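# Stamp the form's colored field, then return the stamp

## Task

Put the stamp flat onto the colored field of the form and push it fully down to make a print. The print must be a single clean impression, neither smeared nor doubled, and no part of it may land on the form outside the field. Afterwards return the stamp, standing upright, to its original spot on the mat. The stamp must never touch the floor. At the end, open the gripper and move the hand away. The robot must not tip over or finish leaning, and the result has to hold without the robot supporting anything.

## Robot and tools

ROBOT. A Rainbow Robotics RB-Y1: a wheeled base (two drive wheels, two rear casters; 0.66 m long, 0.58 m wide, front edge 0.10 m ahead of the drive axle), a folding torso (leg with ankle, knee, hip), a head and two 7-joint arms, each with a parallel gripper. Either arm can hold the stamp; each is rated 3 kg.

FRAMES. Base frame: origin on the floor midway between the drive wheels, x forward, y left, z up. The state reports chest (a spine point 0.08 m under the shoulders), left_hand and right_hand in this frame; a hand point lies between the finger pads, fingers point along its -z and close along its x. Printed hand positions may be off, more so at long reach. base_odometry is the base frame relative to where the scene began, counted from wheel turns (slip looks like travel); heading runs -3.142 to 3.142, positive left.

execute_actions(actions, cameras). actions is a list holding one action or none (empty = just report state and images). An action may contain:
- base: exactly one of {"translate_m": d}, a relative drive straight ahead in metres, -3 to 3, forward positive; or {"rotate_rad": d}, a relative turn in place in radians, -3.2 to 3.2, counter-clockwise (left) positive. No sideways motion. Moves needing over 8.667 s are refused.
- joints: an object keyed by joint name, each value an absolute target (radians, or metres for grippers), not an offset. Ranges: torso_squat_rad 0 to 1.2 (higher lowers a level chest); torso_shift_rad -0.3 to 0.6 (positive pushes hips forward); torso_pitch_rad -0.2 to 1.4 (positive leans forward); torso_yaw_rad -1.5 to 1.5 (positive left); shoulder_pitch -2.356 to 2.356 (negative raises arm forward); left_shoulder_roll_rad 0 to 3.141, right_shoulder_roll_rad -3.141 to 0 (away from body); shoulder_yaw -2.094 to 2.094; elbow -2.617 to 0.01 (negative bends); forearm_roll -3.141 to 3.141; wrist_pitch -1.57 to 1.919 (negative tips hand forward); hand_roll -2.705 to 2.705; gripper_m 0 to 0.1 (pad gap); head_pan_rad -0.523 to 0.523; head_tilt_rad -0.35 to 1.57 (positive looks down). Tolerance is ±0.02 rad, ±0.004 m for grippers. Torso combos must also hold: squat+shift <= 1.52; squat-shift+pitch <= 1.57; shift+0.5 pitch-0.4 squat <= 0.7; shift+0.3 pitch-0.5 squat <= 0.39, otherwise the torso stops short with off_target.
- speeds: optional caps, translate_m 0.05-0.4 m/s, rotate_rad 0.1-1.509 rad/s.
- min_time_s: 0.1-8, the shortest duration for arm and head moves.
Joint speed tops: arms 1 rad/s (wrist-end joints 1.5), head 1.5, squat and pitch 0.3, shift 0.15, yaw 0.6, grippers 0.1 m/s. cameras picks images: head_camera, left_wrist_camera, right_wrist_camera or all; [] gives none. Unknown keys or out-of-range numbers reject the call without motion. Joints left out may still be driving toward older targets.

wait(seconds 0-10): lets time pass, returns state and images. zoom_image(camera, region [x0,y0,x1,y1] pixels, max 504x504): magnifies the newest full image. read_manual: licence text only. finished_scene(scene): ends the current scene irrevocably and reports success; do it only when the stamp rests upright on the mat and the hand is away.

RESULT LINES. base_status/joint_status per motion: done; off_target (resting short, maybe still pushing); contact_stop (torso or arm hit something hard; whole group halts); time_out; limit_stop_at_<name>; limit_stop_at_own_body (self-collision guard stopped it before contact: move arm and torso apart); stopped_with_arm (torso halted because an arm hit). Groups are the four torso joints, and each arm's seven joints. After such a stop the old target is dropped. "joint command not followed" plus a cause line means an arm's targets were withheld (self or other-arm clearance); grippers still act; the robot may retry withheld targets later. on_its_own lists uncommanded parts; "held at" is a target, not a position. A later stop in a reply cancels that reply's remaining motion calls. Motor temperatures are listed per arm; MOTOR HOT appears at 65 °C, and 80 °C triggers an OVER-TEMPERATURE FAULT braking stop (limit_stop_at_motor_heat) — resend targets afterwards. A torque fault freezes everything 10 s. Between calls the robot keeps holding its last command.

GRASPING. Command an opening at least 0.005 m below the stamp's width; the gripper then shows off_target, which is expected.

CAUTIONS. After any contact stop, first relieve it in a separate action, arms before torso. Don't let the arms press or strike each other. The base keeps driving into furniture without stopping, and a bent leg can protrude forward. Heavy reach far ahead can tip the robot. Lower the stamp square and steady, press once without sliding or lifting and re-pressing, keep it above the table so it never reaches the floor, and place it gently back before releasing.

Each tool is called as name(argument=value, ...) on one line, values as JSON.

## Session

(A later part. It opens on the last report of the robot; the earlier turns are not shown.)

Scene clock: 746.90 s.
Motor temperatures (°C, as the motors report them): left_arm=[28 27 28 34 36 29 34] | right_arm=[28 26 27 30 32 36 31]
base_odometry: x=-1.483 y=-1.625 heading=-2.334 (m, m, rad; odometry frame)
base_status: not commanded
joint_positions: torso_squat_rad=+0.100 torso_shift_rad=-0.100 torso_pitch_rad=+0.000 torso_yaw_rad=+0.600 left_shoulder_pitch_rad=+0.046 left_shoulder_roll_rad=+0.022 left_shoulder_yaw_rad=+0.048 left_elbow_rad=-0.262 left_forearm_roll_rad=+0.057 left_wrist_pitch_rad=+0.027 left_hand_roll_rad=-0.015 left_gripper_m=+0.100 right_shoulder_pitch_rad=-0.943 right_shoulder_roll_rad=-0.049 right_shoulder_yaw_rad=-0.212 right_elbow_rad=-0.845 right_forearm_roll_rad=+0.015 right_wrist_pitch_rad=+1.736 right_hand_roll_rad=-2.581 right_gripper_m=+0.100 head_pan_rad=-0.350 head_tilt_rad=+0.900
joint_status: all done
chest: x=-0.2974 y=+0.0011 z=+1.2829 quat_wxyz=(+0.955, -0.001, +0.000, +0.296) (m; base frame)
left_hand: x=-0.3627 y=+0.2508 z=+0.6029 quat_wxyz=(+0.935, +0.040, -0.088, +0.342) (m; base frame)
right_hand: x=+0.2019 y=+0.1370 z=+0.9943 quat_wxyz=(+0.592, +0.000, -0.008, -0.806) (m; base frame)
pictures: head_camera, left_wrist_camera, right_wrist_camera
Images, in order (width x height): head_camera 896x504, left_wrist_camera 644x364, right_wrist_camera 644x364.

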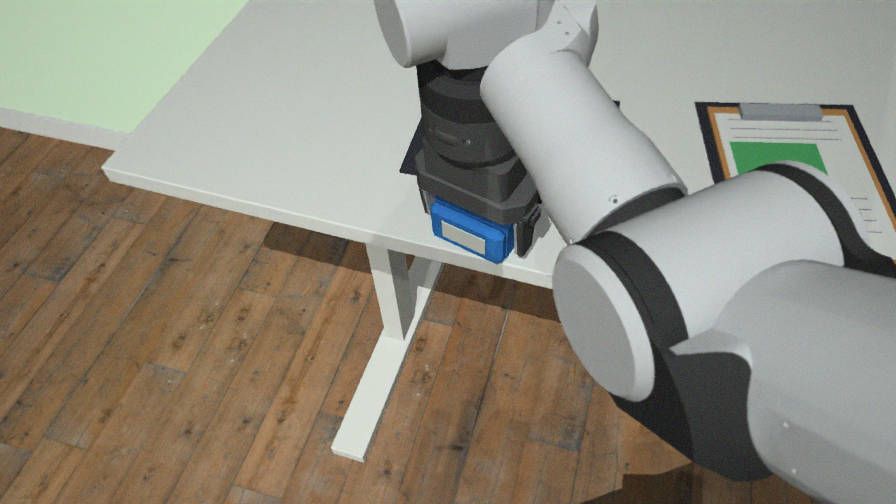

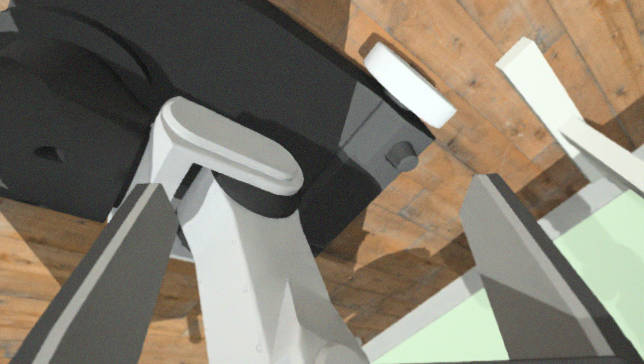

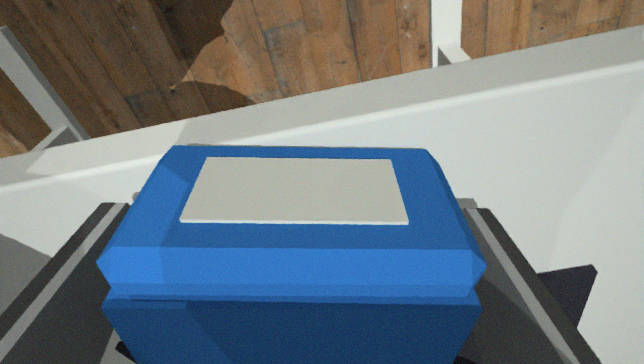

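execute_actions(actions=[{"joints":{"right_gripper_m":0.05}}], cameras=["right_wrist_camera"])

Scene clock: 751.47 s.
Motor temperatures (°C, as the motors report them): left_arm=[28 27 28 34 36 29 34] | right_arm=[28 26 27 30 32 36 31]
base_odometry: x=-1.483 y=-1.625 heading=-2.334 (m, m, rad; odometry frame)
base_status: not commanded
joint_positions: torso_squat_rad=+0.100 torso_shift_rad=-0.100 torso_pitch_rad=+0.000 torso_yaw_rad=+0.600 left_shoulder_pitch_rad=+0.046 left_shoulder_roll_rad=+0.022 left_shoulder_yaw_rad=+0.048 left_elbow_rad=-0.262 left_forearm_roll_rad=+0.057 left_wrist_pitch_rad=+0.027 left_hand_roll_rad=-0.015 left_gripper_m=+0.100 right_shoulder_pitch_rad=-0.943 right_shoulder_roll_rad=-0.049 right_shoulder_yaw_rad=-0.212 right_elbow_rad=-0.845 right_forearm_roll_rad=+0.015 right_wrist_pitch_rad=+1.736 right_hand_roll_rad=-2.581 right_gripper_m=+0.083 head_pan_rad=-0.350 head_tilt_rad=+0.900
joint_status: right_gripper_m off_target (ended at +0.083, target +0.050)
chest: x=-0.2974 y=+0.0011 z=+1.2829 quat_wxyz=(+0.955, -0.001, +0.000, +0.296) (m; base frame)
left_hand: x=-0.3627 y=+0.2508 z=+0.6029 quat_wxyz=(+0.935, +0.040, -0.088, +0.342) (m; base frame)
right_hand: x=+0.2019 y=+0.1370 z=+0.9943 quat_wxyz=(+0.592, +0.000, -0.008, -0.806) (m; base frame)
pictures: right_wrist_camera
Images, in order (width x height): right_wrist_camera 644x364.

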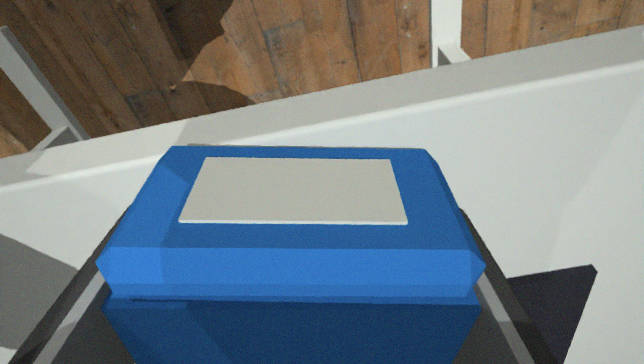

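execute_actions(actions=[{"joints":{"right_shoulder_pitch_rad":-0.974,"right_shoulder_roll_rad":-0.093,"right_shoulder_yaw_rad":-0.248,"right_elbow_rad":-1.15,"right_wrist_pitch_rad":1.9,"head_tilt_rad":0.8},"min_time_s":2}])

Scene clock: 873.77 s.
Motor temperatures (°C, as the motors report them): left_arm=[28 27 28 34 36 29 34] | right_arm=[28 26 27 30 32 36 31]
base_odometry: x=-1.483 y=-1.625 heading=-2.334 (m, m, rad; odometry frame)
base_status: not commanded
joint_positions: torso_squat_rad=+0.100 torso_shift_rad=-0.100 torso_pitch_rad=+0.000 torso_yaw_rad=+0.600 left_shoulder_pitch_rad=+0.046 left_shoulder_roll_rad=+0.022 left_shoulder_yaw_rad=+0.048 left_elbow_rad=-0.262 left_forearm_roll_rad=+0.057 left_wrist_pitch_rad=+0.027 left_hand_roll_rad=-0.015 left_gripper_m=+0.100 right_shoulder_pitch_rad=-0.974 right_shoulder_roll_rad=-0.093 right_shoulder_yaw_rad=-0.248 right_elbow_rad=-1.150 right_forearm_roll_rad=+0.015 right_wrist_pitch_rad=+1.900 right_hand_roll_rad=-2.581 right_gripper_m=+0.083 head_pan_rad=-0.350 head_tilt_rad=+0.800
joint_status: all done
chest: x=-0.2974 y=+0.0011 z=+1.2829 quat_wxyz=(+0.955, -0.001, +0.000, +0.296) (m; base frame)
left_hand: x=-0.3627 y=+0.2508 z=+0.6029 quat_wxyz=(+0.935, +0.040, -0.088, +0.342) (m; base frame)
right_hand: x=+0.2376 y=+0.1374 z=+1.0932 quat_wxyz=(+0.571, +0.089, -0.003, -0.816) (m; base frame)
pictures: head_camera, left_wrist_camera, right_wrist_camera
Images, in order (width x height): head_camera 896x504, left_wrist_camera 644x364, right_wrist_camera 644x364.

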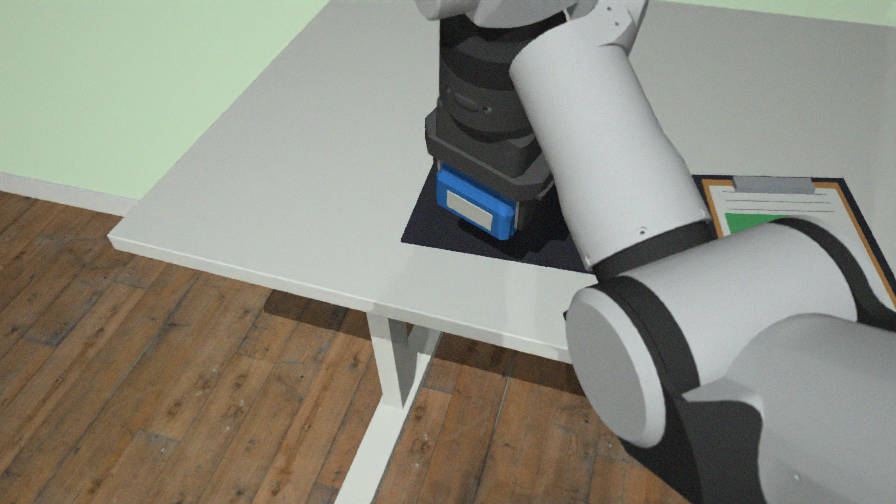

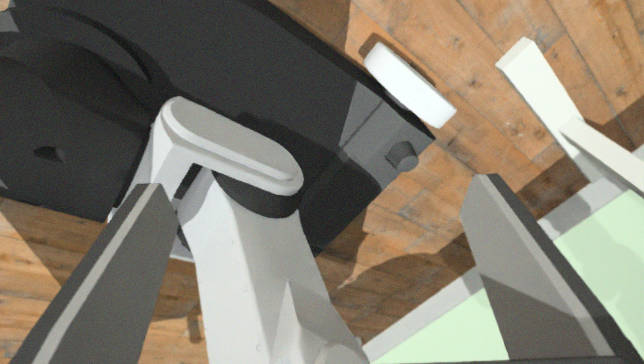

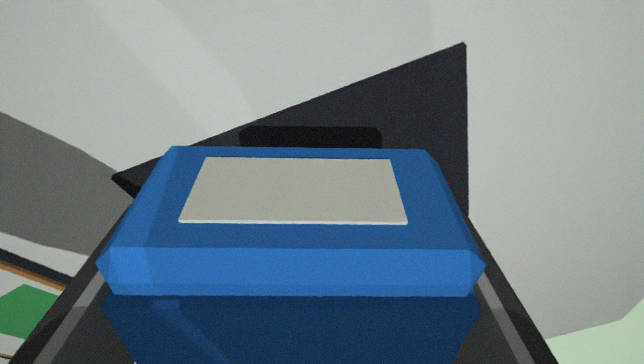

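execute_actions(actions=[{"joints":{"right_shoulder_pitch_rad":-0.417,"right_shoulder_roll_rad":-0.066,"right_shoulder_yaw_rad":-0.228,"right_elbow_rad":-1.208,"right_wrist_pitch_rad":0.039,"right_hand_roll_rad":1.571,"head_tilt_rad":0.7,"head_pan_rad":-0.3},"min_time_s":3}])

Scene clock: 900.70 s.
Motor temperatures (°C, as the motors report them): left_arm=[28 27 28 34 36 29 34] | right_arm=[28 26 27 30 32 36 31]
base_odometry: x=-1.483 y=-1.625 heading=-2.334 (m, m, rad; odometry frame)
base_status: not commanded
joint_positions: torso_squat_rad=+0.100 torso_shift_rad=-0.100 torso_pitch_rad=+0.000 torso_yaw_rad=+0.600 left_shoulder_pitch_rad=+0.046 left_shoulder_roll_rad=+0.022 left_shoulder_yaw_rad=+0.048 left_elbow_rad=-0.262 left_forearm_roll_rad=+0.057 left_wrist_pitch_rad=+0.027 left_hand_roll_rad=-0.015 left_gripper_m=+0.100 right_shoulder_pitch_rad=-0.417 right_shoulder_roll_rad=-0.066 right_shoulder_yaw_rad=-0.228 right_elbow_rad=-1.208 right_forearm_roll_rad=+0.015 right_wrist_pitch_rad=+0.039 right_hand_roll_rad=+1.571 right_gripper_m=+0.083 head_pan_rad=-0.300 head_tilt_rad=+0.700
joint_status: all done
chest: x=-0.2974 y=+0.0011 z=+1.2829 quat_wxyz=(+0.955, -0.001, +0.000, +0.296) (m; base frame)
left_hand: x=-0.3628 y=+0.2508 z=+0.6029 quat_wxyz=(+0.935, +0.040, -0.088, +0.342) (m; base frame)
right_hand: x=+0.3734 y=+0.1199 z=+1.0992 quat_wxyz=(+0.355, -0.365, -0.605, +0.612) (m; base frame)
pictures: head_camera, left_wrist_camera, right_wrist_camera
Images, in order (width x height): head_camera 896x504, left_wrist_camera 644x364, right_wrist_camera 644x364.

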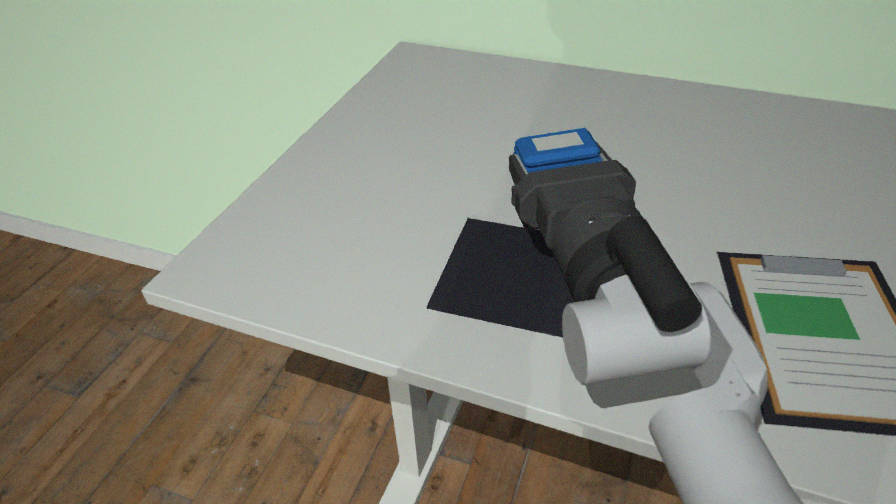

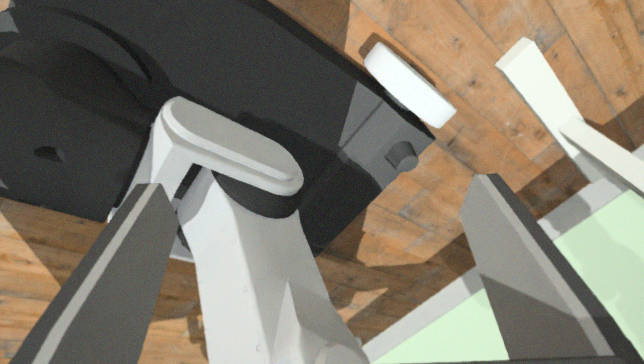

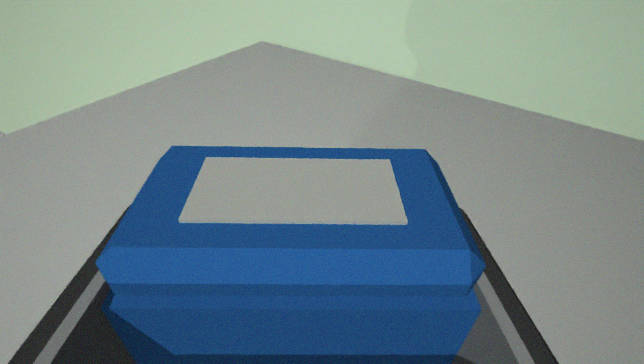

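execute_actions(actions=[{"joints":{"torso_shift_rad":0.05,"right_shoulder_pitch_rad":-0.064,"right_shoulder_roll_rad":-0.001,"right_shoulder_yaw_rad":-0.027,"right_elbow_rad":-1.546,"right_wrist_pitch_rad":0.035,"right_hand_roll_rad":1.571},"min_time_s":1.2}], cameras=["head_camera"])

Scene clock: 947.77 s.
Motor temperatures (°C, as the motors report them): left_arm=[28 27 28 34 36 29 34] | right_arm=[27 26 27 30 32 36 31]
base_odometry: x=-1.483 y=-1.625 heading=-2.334 (m, m, rad; odometry frame)
base_status: not commanded
joint_positions: torso_squat_rad=+0.100 torso_shift_rad=+0.050 torso_pitch_rad=+0.001 torso_yaw_rad=+0.600 left_shoulder_pitch_rad=+0.046 left_shoulder_roll_rad=+0.022 left_shoulder_yaw_rad=+0.048 left_elbow_rad=-0.262 left_forearm_roll_rad=+0.057 left_wrist_pitch_rad=+0.027 left_hand_roll_rad=-0.015 left_gripper_m=+0.100 right_shoulder_pitch_rad=-0.064 right_shoulder_roll_rad=-0.001 right_shoulder_yaw_rad=-0.027 right_elbow_rad=-1.546 right_forearm_roll_rad=+0.015 right_wrist_pitch_rad=+0.035 right_hand_roll_rad=+1.571 right_gripper_m=+0.083 head_pan_rad=-0.300 head_tilt_rad=+0.700
joint_status: all done
chest: x=-0.1929 y=+0.0011 z=+1.2856 quat_wxyz=(+0.955, -0.001, +0.001, +0.296) (m; base frame)
left_hand: x=-0.2585 y=+0.2508 z=+0.6055 quat_wxyz=(+0.935, +0.040, -0.088, +0.342) (m; base frame)
right_hand: x=+0.3745 y=+0.1187 z=+1.0694 quat_wxyz=(+0.327, -0.337, -0.621, +0.628) (m; base frame)
pictures: head_camera
Images, in order (width x height): head_camera 896x504.

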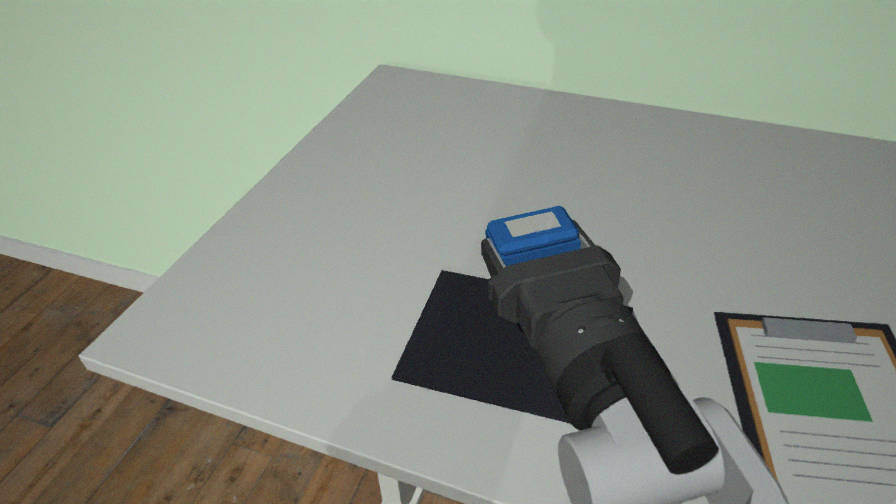

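execute_actions(actions=[{"joints":{"right_shoulder_pitch_rad":-0.082,"right_shoulder_roll_rad":-0.002,"right_shoulder_yaw_rad":-0.033,"right_elbow_rad":-1.408,"right_wrist_pitch_rad":-0.086},"min_time_s":1.5}], cameras=["head_camera"])

Scene clock: 962.70 s.
Motor temperatures (°C, as the motors report them): left_arm=[28 27 28 34 36 29 34] | right_arm=[27 25 27 31 32 36 31]
base_odometry: x=-1.483 y=-1.625 heading=-2.334 (m, m, rad; odometry frame)
base_status: not commanded
joint_positions: torso_squat_rad=+0.100 torso_shift_rad=+0.050 torso_pitch_rad=+0.001 torso_yaw_rad=+0.600 left_shoulder_pitch_rad=+0.046 left_shoulder_roll_rad=+0.022 left_shoulder_yaw_rad=+0.048 left_elbow_rad=-0.262 left_forearm_roll_rad=+0.057 left_wrist_pitch_rad=+0.027 left_hand_roll_rad=-0.015 left_gripper_m=+0.100 right_shoulder_pitch_rad=-0.082 right_shoulder_roll_rad=-0.002 right_shoulder_yaw_rad=-0.033 right_elbow_rad=-1.408 right_forearm_roll_rad=+0.015 right_wrist_pitch_rad=-0.086 right_hand_roll_rad=+1.571 right_gripper_m=+0.083 head_pan_rad=-0.300 head_tilt_rad=+0.700
joint_status: all done
chest: x=-0.1929 y=+0.0011 z=+1.2856 quat_wxyz=(+0.955, -0.001, +0.001, +0.296) (m; base frame)
left_hand: x=-0.2585 y=+0.2508 z=+0.6055 quat_wxyz=(+0.935, +0.040, -0.088, +0.342) (m; base frame)
right_hand: x=+0.3740 y=+0.1193 z=+1.0392 quat_wxyz=(+0.326, -0.336, -0.622, +0.628) (m; base frame)
pictures: head_camera
Images, in order (width x height): head_camera 896x504.

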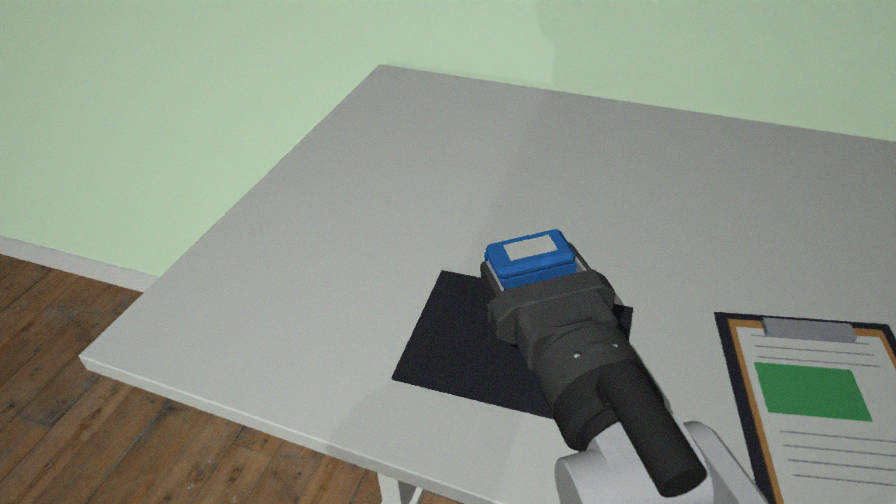

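execute_actions(actions=[{"joints":{"right_shoulder_pitch_rad":-0.102,"right_shoulder_roll_rad":-0.002,"right_shoulder_yaw_rad":-0.040,"right_elbow_rad":-1.304,"right_wrist_pitch_rad":-0.171},"min_time_s":1.5}], cameras=["head_camera"])

Scene clock: 1004.87 s.
Motor temperatures (°C, as the motors report them): left_arm=[28 27 28 34 36 29 34] | right_arm=[27 25 27 30 32 37 31]
base_odometry: x=-1.483 y=-1.625 heading=-2.334 (m, m, rad; odometry frame)
base_status: not commanded
joint_positions: torso_squat_rad=+0.100 torso_shift_rad=+0.050 torso_pitch_rad=+0.001 torso_yaw_rad=+0.600 left_shoulder_pitch_rad=+0.046 left_shoulder_roll_rad=+0.022 left_shoulder_yaw_rad=+0.048 left_elbow_rad=-0.262 left_forearm_roll_rad=+0.057 left_wrist_pitch_rad=+0.027 left_hand_roll_rad=-0.015 left_gripper_m=+0.100 right_shoulder_pitch_rad=-0.102 right_shoulder_roll_rad=-0.002 right_shoulder_yaw_rad=-0.040 right_elbow_rad=-1.305 right_forearm_roll_rad=+0.015 right_wrist_pitch_rad=-0.171 right_hand_roll_rad=+1.571 right_gripper_m=+0.083 head_pan_rad=-0.300 head_tilt_rad=+0.700
joint_status: all done
chest: x=-0.1930 y=+0.0011 z=+1.2856 quat_wxyz=(+0.955, -0.001, +0.000, +0.296) (m; base frame)
left_hand: x=-0.2584 y=+0.2508 z=+0.6055 quat_wxyz=(+0.935, +0.040, -0.088, +0.342) (m; base frame)
right_hand: x=+0.3739 y=+0.1194 z=+1.0198 quat_wxyz=(+0.326, -0.336, -0.622, +0.628) (m; base frame)
pictures: head_camera
Images, in order (width x height): head_camera 896x504.

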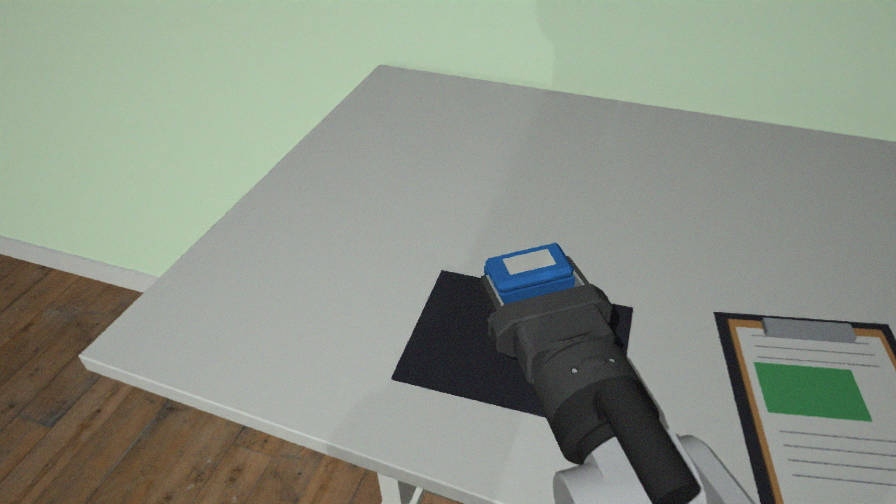

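execute_actions(actions=[{"joints":{"right_shoulder_pitch_rad":-0.132,"right_shoulder_roll_rad":-0.003,"right_shoulder_yaw_rad":-0.050,"right_elbow_rad":-1.186,"right_wrist_pitch_rad":-0.260},"min_time_s":1.5}], cameras=["head_camera"])

Scene clock: 1014.30 s.
Motor temperatures (°C, as the motors report them): left_arm=[28 27 28 34 36 29 34] | right_arm=[27 25 27 30 32 36 31]
base_odometry: x=-1.483 y=-1.625 heading=-2.334 (m, m, rad; odometry frame)
base_status: not commanded
joint_positions: torso_squat_rad=+0.100 torso_shift_rad=+0.050 torso_pitch_rad=+0.000 torso_yaw_rad=+0.600 left_shoulder_pitch_rad=+0.046 left_shoulder_roll_rad=+0.022 left_shoulder_yaw_rad=+0.048 left_elbow_rad=-0.262 left_forearm_roll_rad=+0.057 left_wrist_pitch_rad=+0.027 left_hand_roll_rad=-0.015 left_gripper_m=+0.100 right_shoulder_pitch_rad=-0.133 right_shoulder_roll_rad=-0.004 right_shoulder_yaw_rad=-0.051 right_elbow_rad=-1.188 right_forearm_roll_rad=+0.015 right_wrist_pitch_rad=-0.261 right_hand_roll_rad=+1.571 right_gripper_m=+0.083 head_pan_rad=-0.300 head_tilt_rad=+0.700
joint_status: all done
chest: x=-0.1934 y=+0.0010 z=+1.2856 quat_wxyz=(+0.955, -0.001, +0.000, +0.295) (m; base frame)
left_hand: x=-0.2583 y=+0.2508 z=+0.6055 quat_wxyz=(+0.935, +0.040, -0.088, +0.342) (m; base frame)
right_hand: x=+0.3742 y=+0.1195 z=+1.0015 quat_wxyz=(+0.325, -0.336, -0.623, +0.627) (m; base frame)
pictures: head_camera
Images, in order (width x height): head_camera 896x504.

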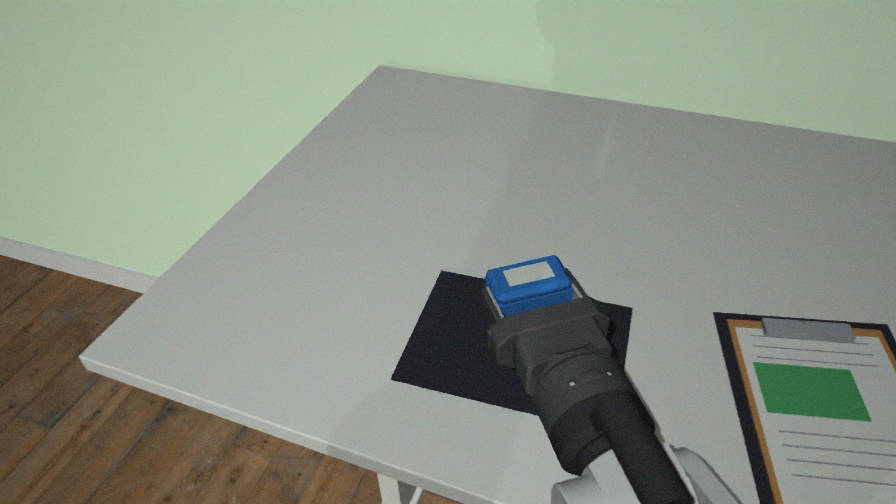

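execute_actions(actions=[{"joints":{"right_gripper_m":0.1}}])

Scene clock: 1020.73 s.
Motor temperatures (°C, as the motors report them): left_arm=[28 27 28 34 36 29 34] | right_arm=[26 25 27 30 32 36 31]
base_odometry: x=-1.483 y=-1.625 heading=-2.334 (m, m, rad; odometry frame)
base_status: not commanded
joint_positions: torso_squat_rad=+0.100 torso_shift_rad=+0.050 torso_pitch_rad=+0.000 torso_yaw_rad=+0.600 left_shoulder_pitch_rad=+0.046 left_shoulder_roll_rad=+0.022 left_shoulder_yaw_rad=+0.048 left_elbow_rad=-0.262 left_forearm_roll_rad=+0.057 left_wrist_pitch_rad=+0.027 left_hand_roll_rad=-0.015 left_gripper_m=+0.100 right_shoulder_pitch_rad=-0.134 right_shoulder_roll_rad=-0.004 right_shoulder_yaw_rad=-0.051 right_elbow_rad=-1.188 right_forearm_roll_rad=+0.015 right_wrist_pitch_rad=-0.261 right_hand_roll_rad=+1.571 right_gripper_m=+0.100 head_pan_rad=-0.300 head_tilt_rad=+0.700
joint_status: all done
chest: x=-0.1934 y=+0.0010 z=+1.2856 quat_wxyz=(+0.955, -0.001, +0.000, +0.295) (m; base frame)
left_hand: x=-0.2583 y=+0.2508 z=+0.6055 quat_wxyz=(+0.935, +0.040, -0.088, +0.342) (m; base frame)
right_hand: x=+0.3742 y=+0.1197 z=+1.0016 quat_wxyz=(+0.325, -0.336, -0.623, +0.627) (m; base frame)
pictures: head_camera, left_wrist_camera, right_wrist_camera
Images, in order (width x height): head_camera 896x504, left_wrist_camera 644x364, right_wrist_camera 644x364.

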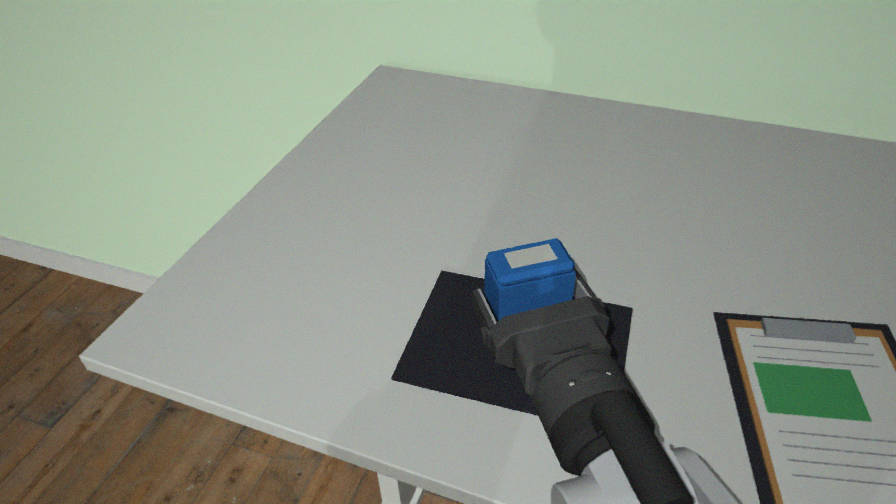

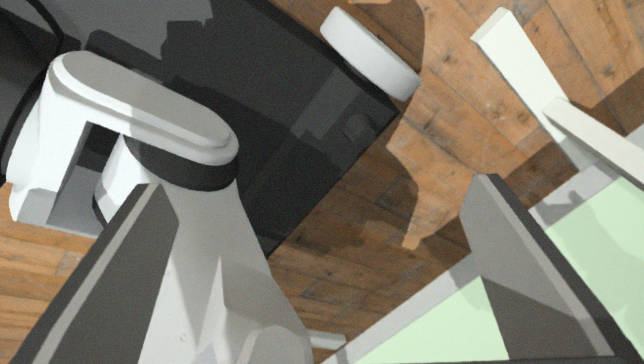

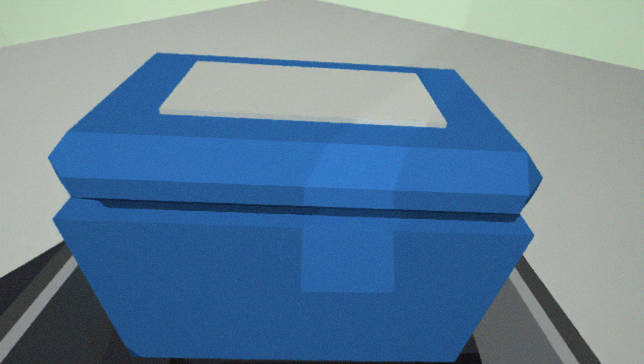

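execute_actions(actions=[{"joints":{"right_shoulder_pitch_rad":-0.219,"right_shoulder_roll_rad":-0.009,"right_shoulder_yaw_rad":-0.080,"right_elbow_rad":-1.571,"right_wrist_pitch_rad":0.628},"min_time_s":1.5}], cameras=["head_camera"])

execute_actions(actions=[{"joints":{"right_shoulder_pitch_rad":-0.516,"right_shoulder_roll_rad":-0.045,"right_shoulder_yaw_rad":-0.175,"right_elbow_rad":-1.473,"right_wrist_pitch_rad":1.264},"min_time_s":1.5}])

Scene clock: 1054.30 s.
Motor temperatures (°C, as the motors report them): left_arm=[28 27 28 34 36 29 34] | right_arm=[26 25 27 29 32 36 31]
base_odometry: x=-1.483 y=-1.625 heading=-2.334 (m, m, rad; odometry frame)
base_status: not commanded
joint_positions: torso_squat_rad=+0.100 torso_shift_rad=+0.050 torso_pitch_rad=+0.000 torso_yaw_rad=+0.600 left_shoulder_pitch_rad=+0.046 left_shoulder_roll_rad=+0.022 left_shoulder_yaw_rad=+0.048 left_elbow_rad=-0.262 left_forearm_roll_rad=+0.057 left_wrist_pitch_rad=+0.027 left_hand_roll_rad=-0.015 left_gripper_m=+0.100 right_shoulder_pitch_rad=-0.219 right_shoulder_roll_rad=-0.009 right_shoulder_yaw_rad=-0.080 right_elbow_rad=-1.571 right_forearm_roll_rad=+0.015 right_wrist_pitch_rad=+0.628 right_hand_roll_rad=+1.571 right_gripper_m=+0.100 head_pan_rad=-0.300 head_tilt_rad=+0.700
joint_status: all done
chest: x=-0.1931 y=+0.0010 z=+1.2856 quat_wxyz=(+0.955, -0.001, +0.000, +0.295) (m; base frame)
left_hand: x=-0.2584 y=+0.2508 z=+0.6055 quat_wxyz=(+0.935, +0.040, -0.088, +0.342) (m; base frame)
right_hand: x=+0.3912 y=+0.1277 z=+1.0292 quat_wxyz=(+0.391, -0.261, -0.476, +0.743) (m; base frame)
pictures: head_camera
Images, in order (width x height): head_camera 896x504.

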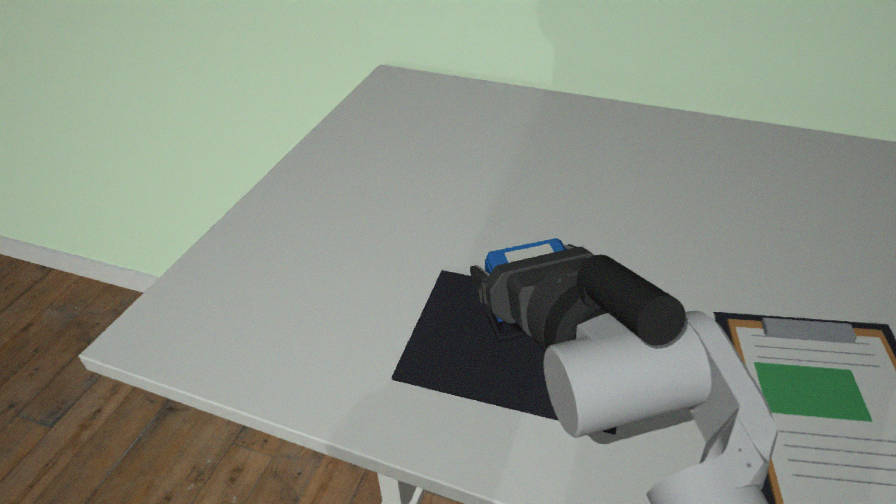

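Scene clock: 1056.10 s.
Motor temperatures (°C, as the motors report them): left_arm=[28 27 28 34 36 29 34] | right_arm=[26 25 27 29 32 36 31]
base_odometry: x=-1.483 y=-1.625 heading=-2.334 (m, m, rad; odometry frame)
base_status: not commanded
joint_positions: torso_squat_rad=+0.100 torso_shift_rad=+0.050 torso_pitch_rad=+0.000 torso_yaw_rad=+0.600 left_shoulder_pitch_rad=+0.046 left_shoulder_roll_rad=+0.022 left_shoulder_yaw_rad=+0.048 left_elbow_rad=-0.262 left_forearm_roll_rad=+0.057 left_wrist_pitch_rad=+0.027 left_hand_roll_rad=-0.015 left_gripper_m=+0.100 right_shoulder_pitch_rad=-0.516 right_shoulder_roll_rad=-0.045 right_shoulder_yaw_rad=-0.175 right_elbow_rad=-1.473 right_forearm_roll_rad=+0.015 right_wrist_pitch_rad=+1.264 right_hand_roll_rad=+1.571 right_gripper_m=+0.100 head_pan_rad=-0.300 head_tilt_rad=+0.700
joint_status: all done
chest: x=-0.1931 y=+0.0010 z=+1.2856 quat_wxyz=(+0.955, -0.001, +0.000, +0.295) (m; base frame)
left_hand: x=-0.2584 y=+0.2508 z=+0.6055 quat_wxyz=(+0.935, +0.040, -0.088, +0.342) (m; base frame)
right_hand: x=+0.3918 y=+0.1266 z=+1.0290 quat_wxyz=(+0.441, -0.167, -0.298, +0.830) (m; base frame)
pictures: head_camera, left_wrist_camera, right_wrist_camera
Images, in order (width x height): head_camera 896x504, left_wrist_camera 644x364, right_wrist_camera 644x364.

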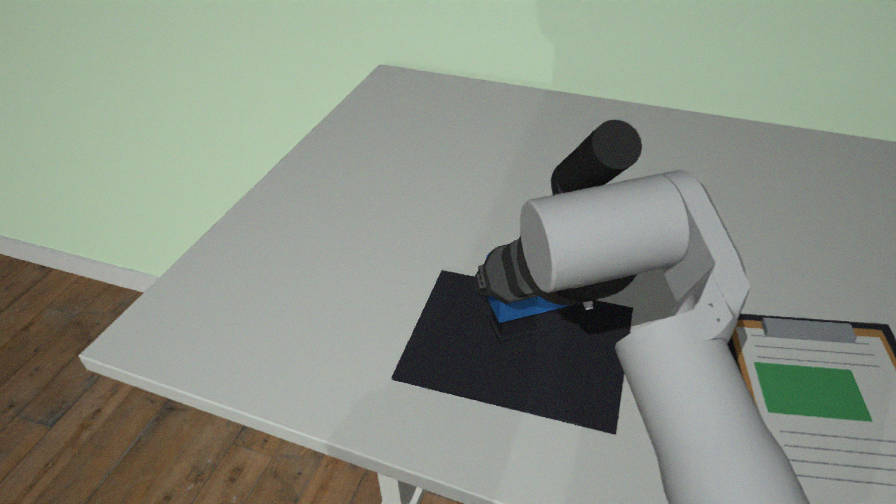

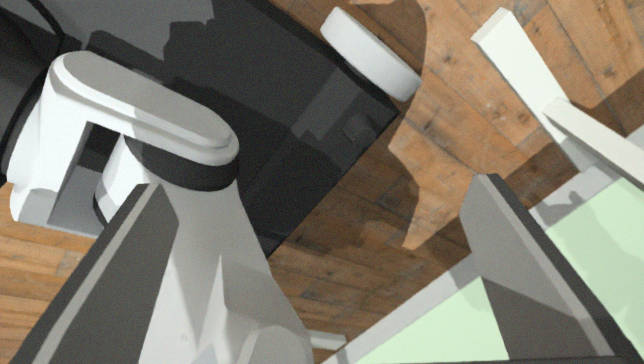

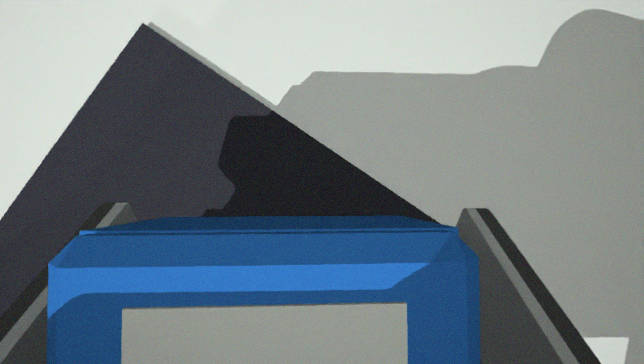

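execute_actions(actions=[{"joints":{"right_gripper_m":0.05}}], cameras=["right_wrist_camera"])

Scene clock: 1062.97 s.
Motor temperatures (°C, as the motors report them): left_arm=[28 27 28 34 36 29 34] | right_arm=[26 25 27 29 32 36 31]
base_odometry: x=-1.483 y=-1.625 heading=-2.334 (m, m, rad; odometry frame)
base_status: not commanded
joint_positions: torso_squat_rad=+0.100 torso_shift_rad=+0.050 torso_pitch_rad=+0.000 torso_yaw_rad=+0.600 left_shoulder_pitch_rad=+0.046 left_shoulder_roll_rad=+0.022 left_shoulder_yaw_rad=+0.048 left_elbow_rad=-0.262 left_forearm_roll_rad=+0.057 left_wrist_pitch_rad=+0.027 left_hand_roll_rad=-0.015 left_gripper_m=+0.100 right_shoulder_pitch_rad=-0.516 right_shoulder_roll_rad=-0.045 right_shoulder_yaw_rad=-0.175 right_elbow_rad=-1.473 right_forearm_roll_rad=+0.015 right_wrist_pitch_rad=+1.264 right_hand_roll_rad=+1.571 right_gripper_m=+0.083 head_pan_rad=-0.300 head_tilt_rad=+0.700
joint_status: right_gripper_m off_target (ended at +0.083, target +0.050)
chest: x=-0.1931 y=+0.0010 z=+1.2856 quat_wxyz=(+0.955, -0.001, +0.000, +0.295) (m; base frame)
left_hand: x=-0.2584 y=+0.2508 z=+0.6055 quat_wxyz=(+0.935, +0.040, -0.088, +0.342) (m; base frame)
right_hand: x=+0.3918 y=+0.1266 z=+1.0291 quat_wxyz=(+0.441, -0.167, -0.298, +0.830) (m; base frame)
pictures: right_wrist_camera
Images, in order (width x height): right_wrist_camera 644x364.

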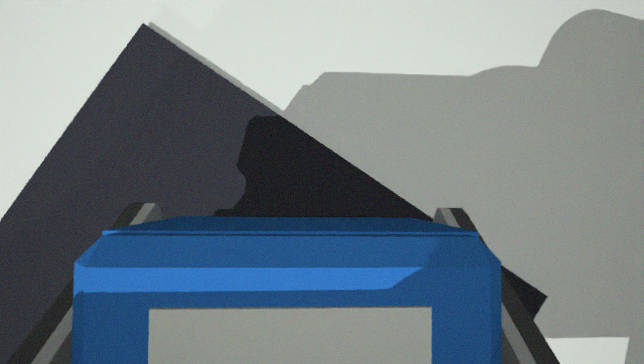

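execute_actions(actions=[{"joints":{"right_shoulder_pitch_rad":-0.617,"right_shoulder_roll_rad":-0.064,"right_shoulder_yaw_rad":-0.204,"right_elbow_rad":-1.600,"right_wrist_pitch_rad":1.488,"head_pan_rad":-0.523,"head_tilt_rad":0.8},"min_time_s":1.5}], cameras=["head_camera"])

Scene clock: 1078.33 s.
Motor temperatures (°C, as the motors report them): left_arm=[28 27 28 34 36 29 34] | right_arm=[27 26 27 30 32 36 31]
base_odometry: x=-1.483 y=-1.625 heading=-2.334 (m, m, rad; odometry frame)
base_status: not commanded
joint_positions: torso_squat_rad=+0.100 torso_shift_rad=+0.050 torso_pitch_rad=+0.000 torso_yaw_rad=+0.600 left_shoulder_pitch_rad=+0.046 left_shoulder_roll_rad=+0.022 left_shoulder_yaw_rad=+0.048 left_elbow_rad=-0.262 left_forearm_roll_rad=+0.057 left_wrist_pitch_rad=+0.027 left_hand_roll_rad=-0.015 left_gripper_m=+0.100 right_shoulder_pitch_rad=-0.617 right_shoulder_roll_rad=-0.064 right_shoulder_yaw_rad=-0.204 right_elbow_rad=-1.600 right_forearm_roll_rad=+0.015 right_wrist_pitch_rad=+1.488 right_hand_roll_rad=+1.571 right_gripper_m=+0.083 head_pan_rad=-0.523 head_tilt_rad=+0.800
joint_status: all done
chest: x=-0.1931 y=+0.0010 z=+1.2856 quat_wxyz=(+0.955, -0.001, +0.000, +0.295) (m; base frame)
left_hand: x=-0.2584 y=+0.2508 z=+0.6055 quat_wxyz=(+0.935, +0.040, -0.088, +0.342) (m; base frame)
right_hand: x=+0.3922 y=+0.1266 z=+1.0994 quat_wxyz=(+0.442, -0.168, -0.299, +0.829) (m; base frame)
pictures: head_camera
Images, in order (width x height): head_camera 896x504.

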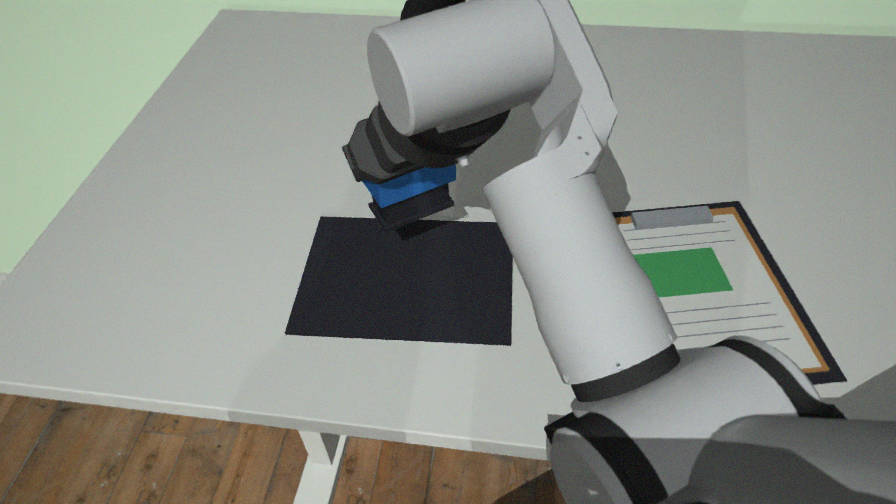

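zoom_image(camera="head_camera", region=[560, 180, 896, 400])

Region (560, 180, 896, 400) of head_camera's 896x504 image, scaled by 1.500, with more detail than that image has; it fills the top 330 rows of this view, and the rest is white.

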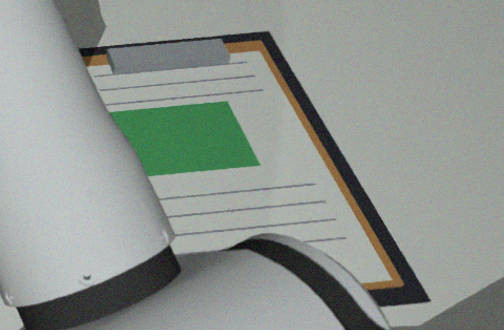

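execute_actions(actions=[{"joints":{"torso_yaw_rad":0.2,"torso_shift_rad":0.1,"right_shoulder_pitch_rad":-0.549,"right_shoulder_roll_rad":-0.096,"right_shoulder_yaw_rad":-0.260,"right_elbow_rad":-1.601,"right_forearm_roll_rad":-0.067,"right_wrist_pitch_rad":1.436,"right_hand_roll_rad":1.659,"head_pan_rad":-0.45,"head_tilt_rad":0.8},"min_time_s":2}])

Scene clock: 1181.33 s.
Motor temperatures (°C, as the motors report them): left_arm=[28 27 28 34 36 29 34] | right_arm=[28 26 27 30 32 36 31]
base_odometry: x=-1.483 y=-1.625 heading=-2.334 (m, m, rad; odometry frame)
base_status: not commanded
joint_positions: torso_squat_rad=+0.100 torso_shift_rad=+0.100 torso_pitch_rad=+0.001 torso_yaw_rad=+0.200 left_shoulder_pitch_rad=+0.046 left_shoulder_roll_rad=+0.022 left_shoulder_yaw_rad=+0.048 left_elbow_rad=-0.262 left_forearm_roll_rad=+0.057 left_wrist_pitch_rad=+0.027 left_hand_roll_rad=-0.015 left_gripper_m=+0.100 right_shoulder_pitch_rad=-0.549 right_shoulder_roll_rad=-0.096 right_shoulder_yaw_rad=-0.260 right_elbow_rad=-1.601 right_forearm_roll_rad=-0.067 right_wrist_pitch_rad=+1.436 right_hand_roll_rad=+1.659 right_gripper_m=+0.083 head_pan_rad=-0.450 head_tilt_rad=+0.800
joint_status: all done
chest: x=-0.1583 y=+0.0011 z=+1.2830 quat_wxyz=(+0.995, -0.001, +0.000, +0.100) (m; base frame)
left_hand: x=-0.1210 y=+0.2564 z=+0.6029 quat_wxyz=(+0.984, +0.021, -0.094, +0.150) (m; base frame)
right_hand: x=+0.4281 y=-0.1410 z=+1.0745 quat_wxyz=(+0.591, -0.216, -0.266, +0.731) (m; base frame)
pictures: head_camera, left_wrist_camera, right_wrist_camera
Images, in order (width x height): head_camera 896x504, left_wrist_camera 644x364, right_wrist_camera 644x364.

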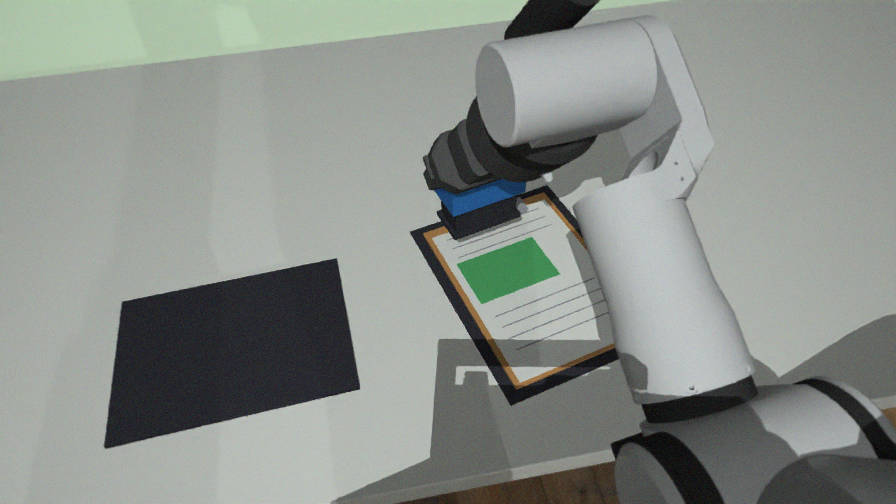

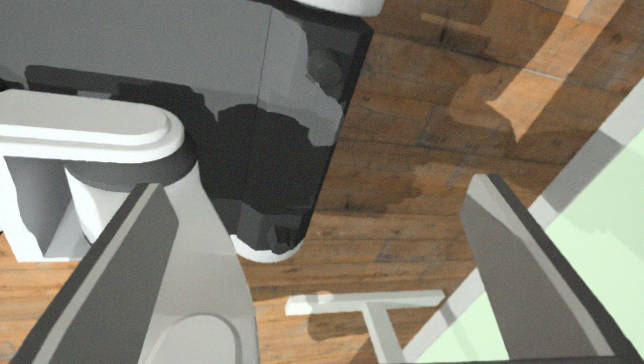

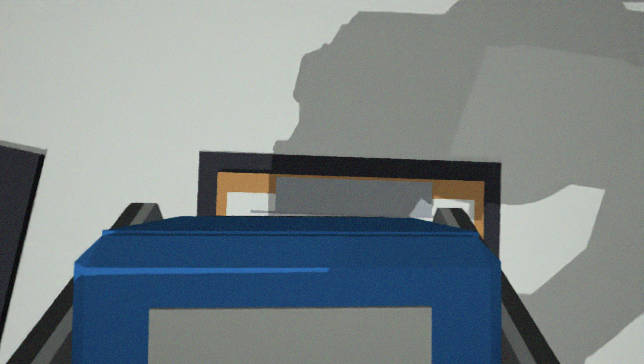

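zoom_image(camera="head_camera", region=[380, 150, 640, 410])

Region (380, 150, 640, 410) of head_camera's 896x504 image, scaled by 1.938, with more detail than that image has.

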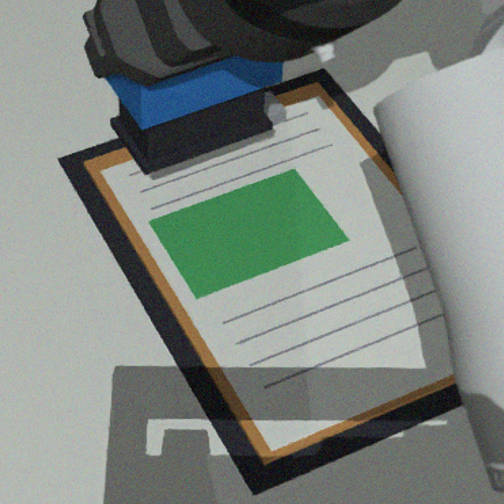

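execute_actions(actions=[{"joints":{"right_shoulder_pitch_rad":-0.344,"right_shoulder_roll_rad":-0.068,"right_shoulder_yaw_rad":-0.256,"right_elbow_rad":-1.793,"right_forearm_roll_rad":-0.096,"right_wrist_pitch_rad":1.433,"right_hand_roll_rad":1.698},"min_time_s":2}], cameras=["head_camera","right_wrist_camera"])

Scene clock: 1267.87 s.
Motor temperatures (°C, as the motors report them): left_arm=[28 27 28 34 36 29 34] | right_arm=[27 26 27 30 32 36 31]
base_odometry: x=-1.483 y=-1.625 heading=-2.334 (m, m, rad; odometry frame)
base_status: not commanded
joint_positions: torso_squat_rad=+0.100 torso_shift_rad=+0.100 torso_pitch_rad=+0.001 torso_yaw_rad=+0.200 left_shoulder_pitch_rad=+0.046 left_shoulder_roll_rad=+0.022 left_shoulder_yaw_rad=+0.048 left_elbow_rad=-0.262 left_forearm_roll_rad=+0.057 left_wrist_pitch_rad=+0.027 left_hand_roll_rad=-0.015 left_gripper_m=+0.100 right_shoulder_pitch_rad=-0.344 right_shoulder_roll_rad=-0.068 right_shoulder_yaw_rad=-0.256 right_elbow_rad=-1.793 right_forearm_roll_rad=-0.096 right_wrist_pitch_rad=+1.433 right_hand_roll_rad=+1.698 right_gripper_m=+0.083 head_pan_rad=-0.450 head_tilt_rad=+0.800
joint_status: all done
chest: x=-0.1583 y=+0.0011 z=+1.2830 quat_wxyz=(+0.995, -0.001, +0.000, +0.100) (m; base frame)
left_hand: x=-0.1210 y=+0.2564 z=+0.6029 quat_wxyz=(+0.984, +0.021, -0.094, +0.150) (m; base frame)
right_hand: x=+0.3839 y=-0.1676 z=+1.0447 quat_wxyz=(+0.595, -0.217, -0.264, +0.727) (m; base frame)
pictures: head_camera, right_wrist_camera
Images, in order (width x height): head_camera 896x504, right_wrist_camera 644x364.

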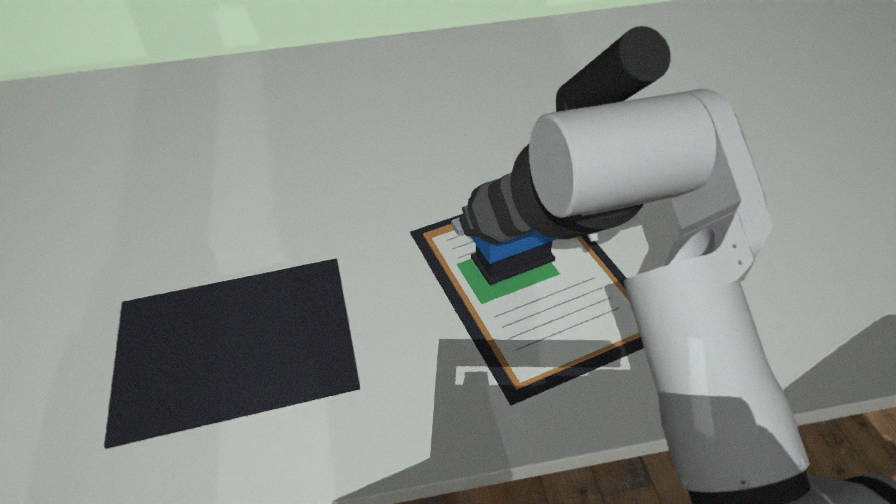

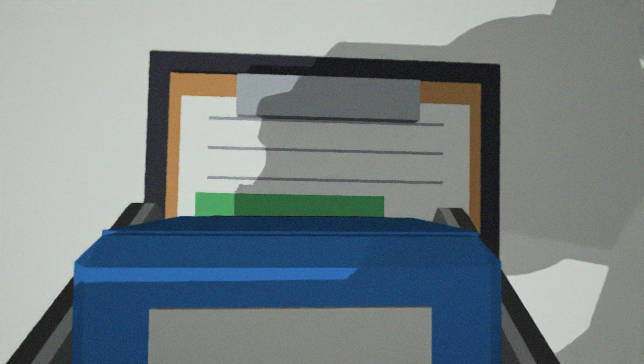

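zoom_image(camera="head_camera", region=[400, 180, 640, 340])

Region (400, 180, 640, 340) of head_camera's 896x504 image, scaled by 2.100, with more detail than that image has.

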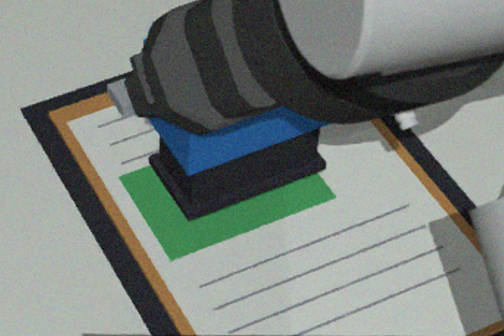

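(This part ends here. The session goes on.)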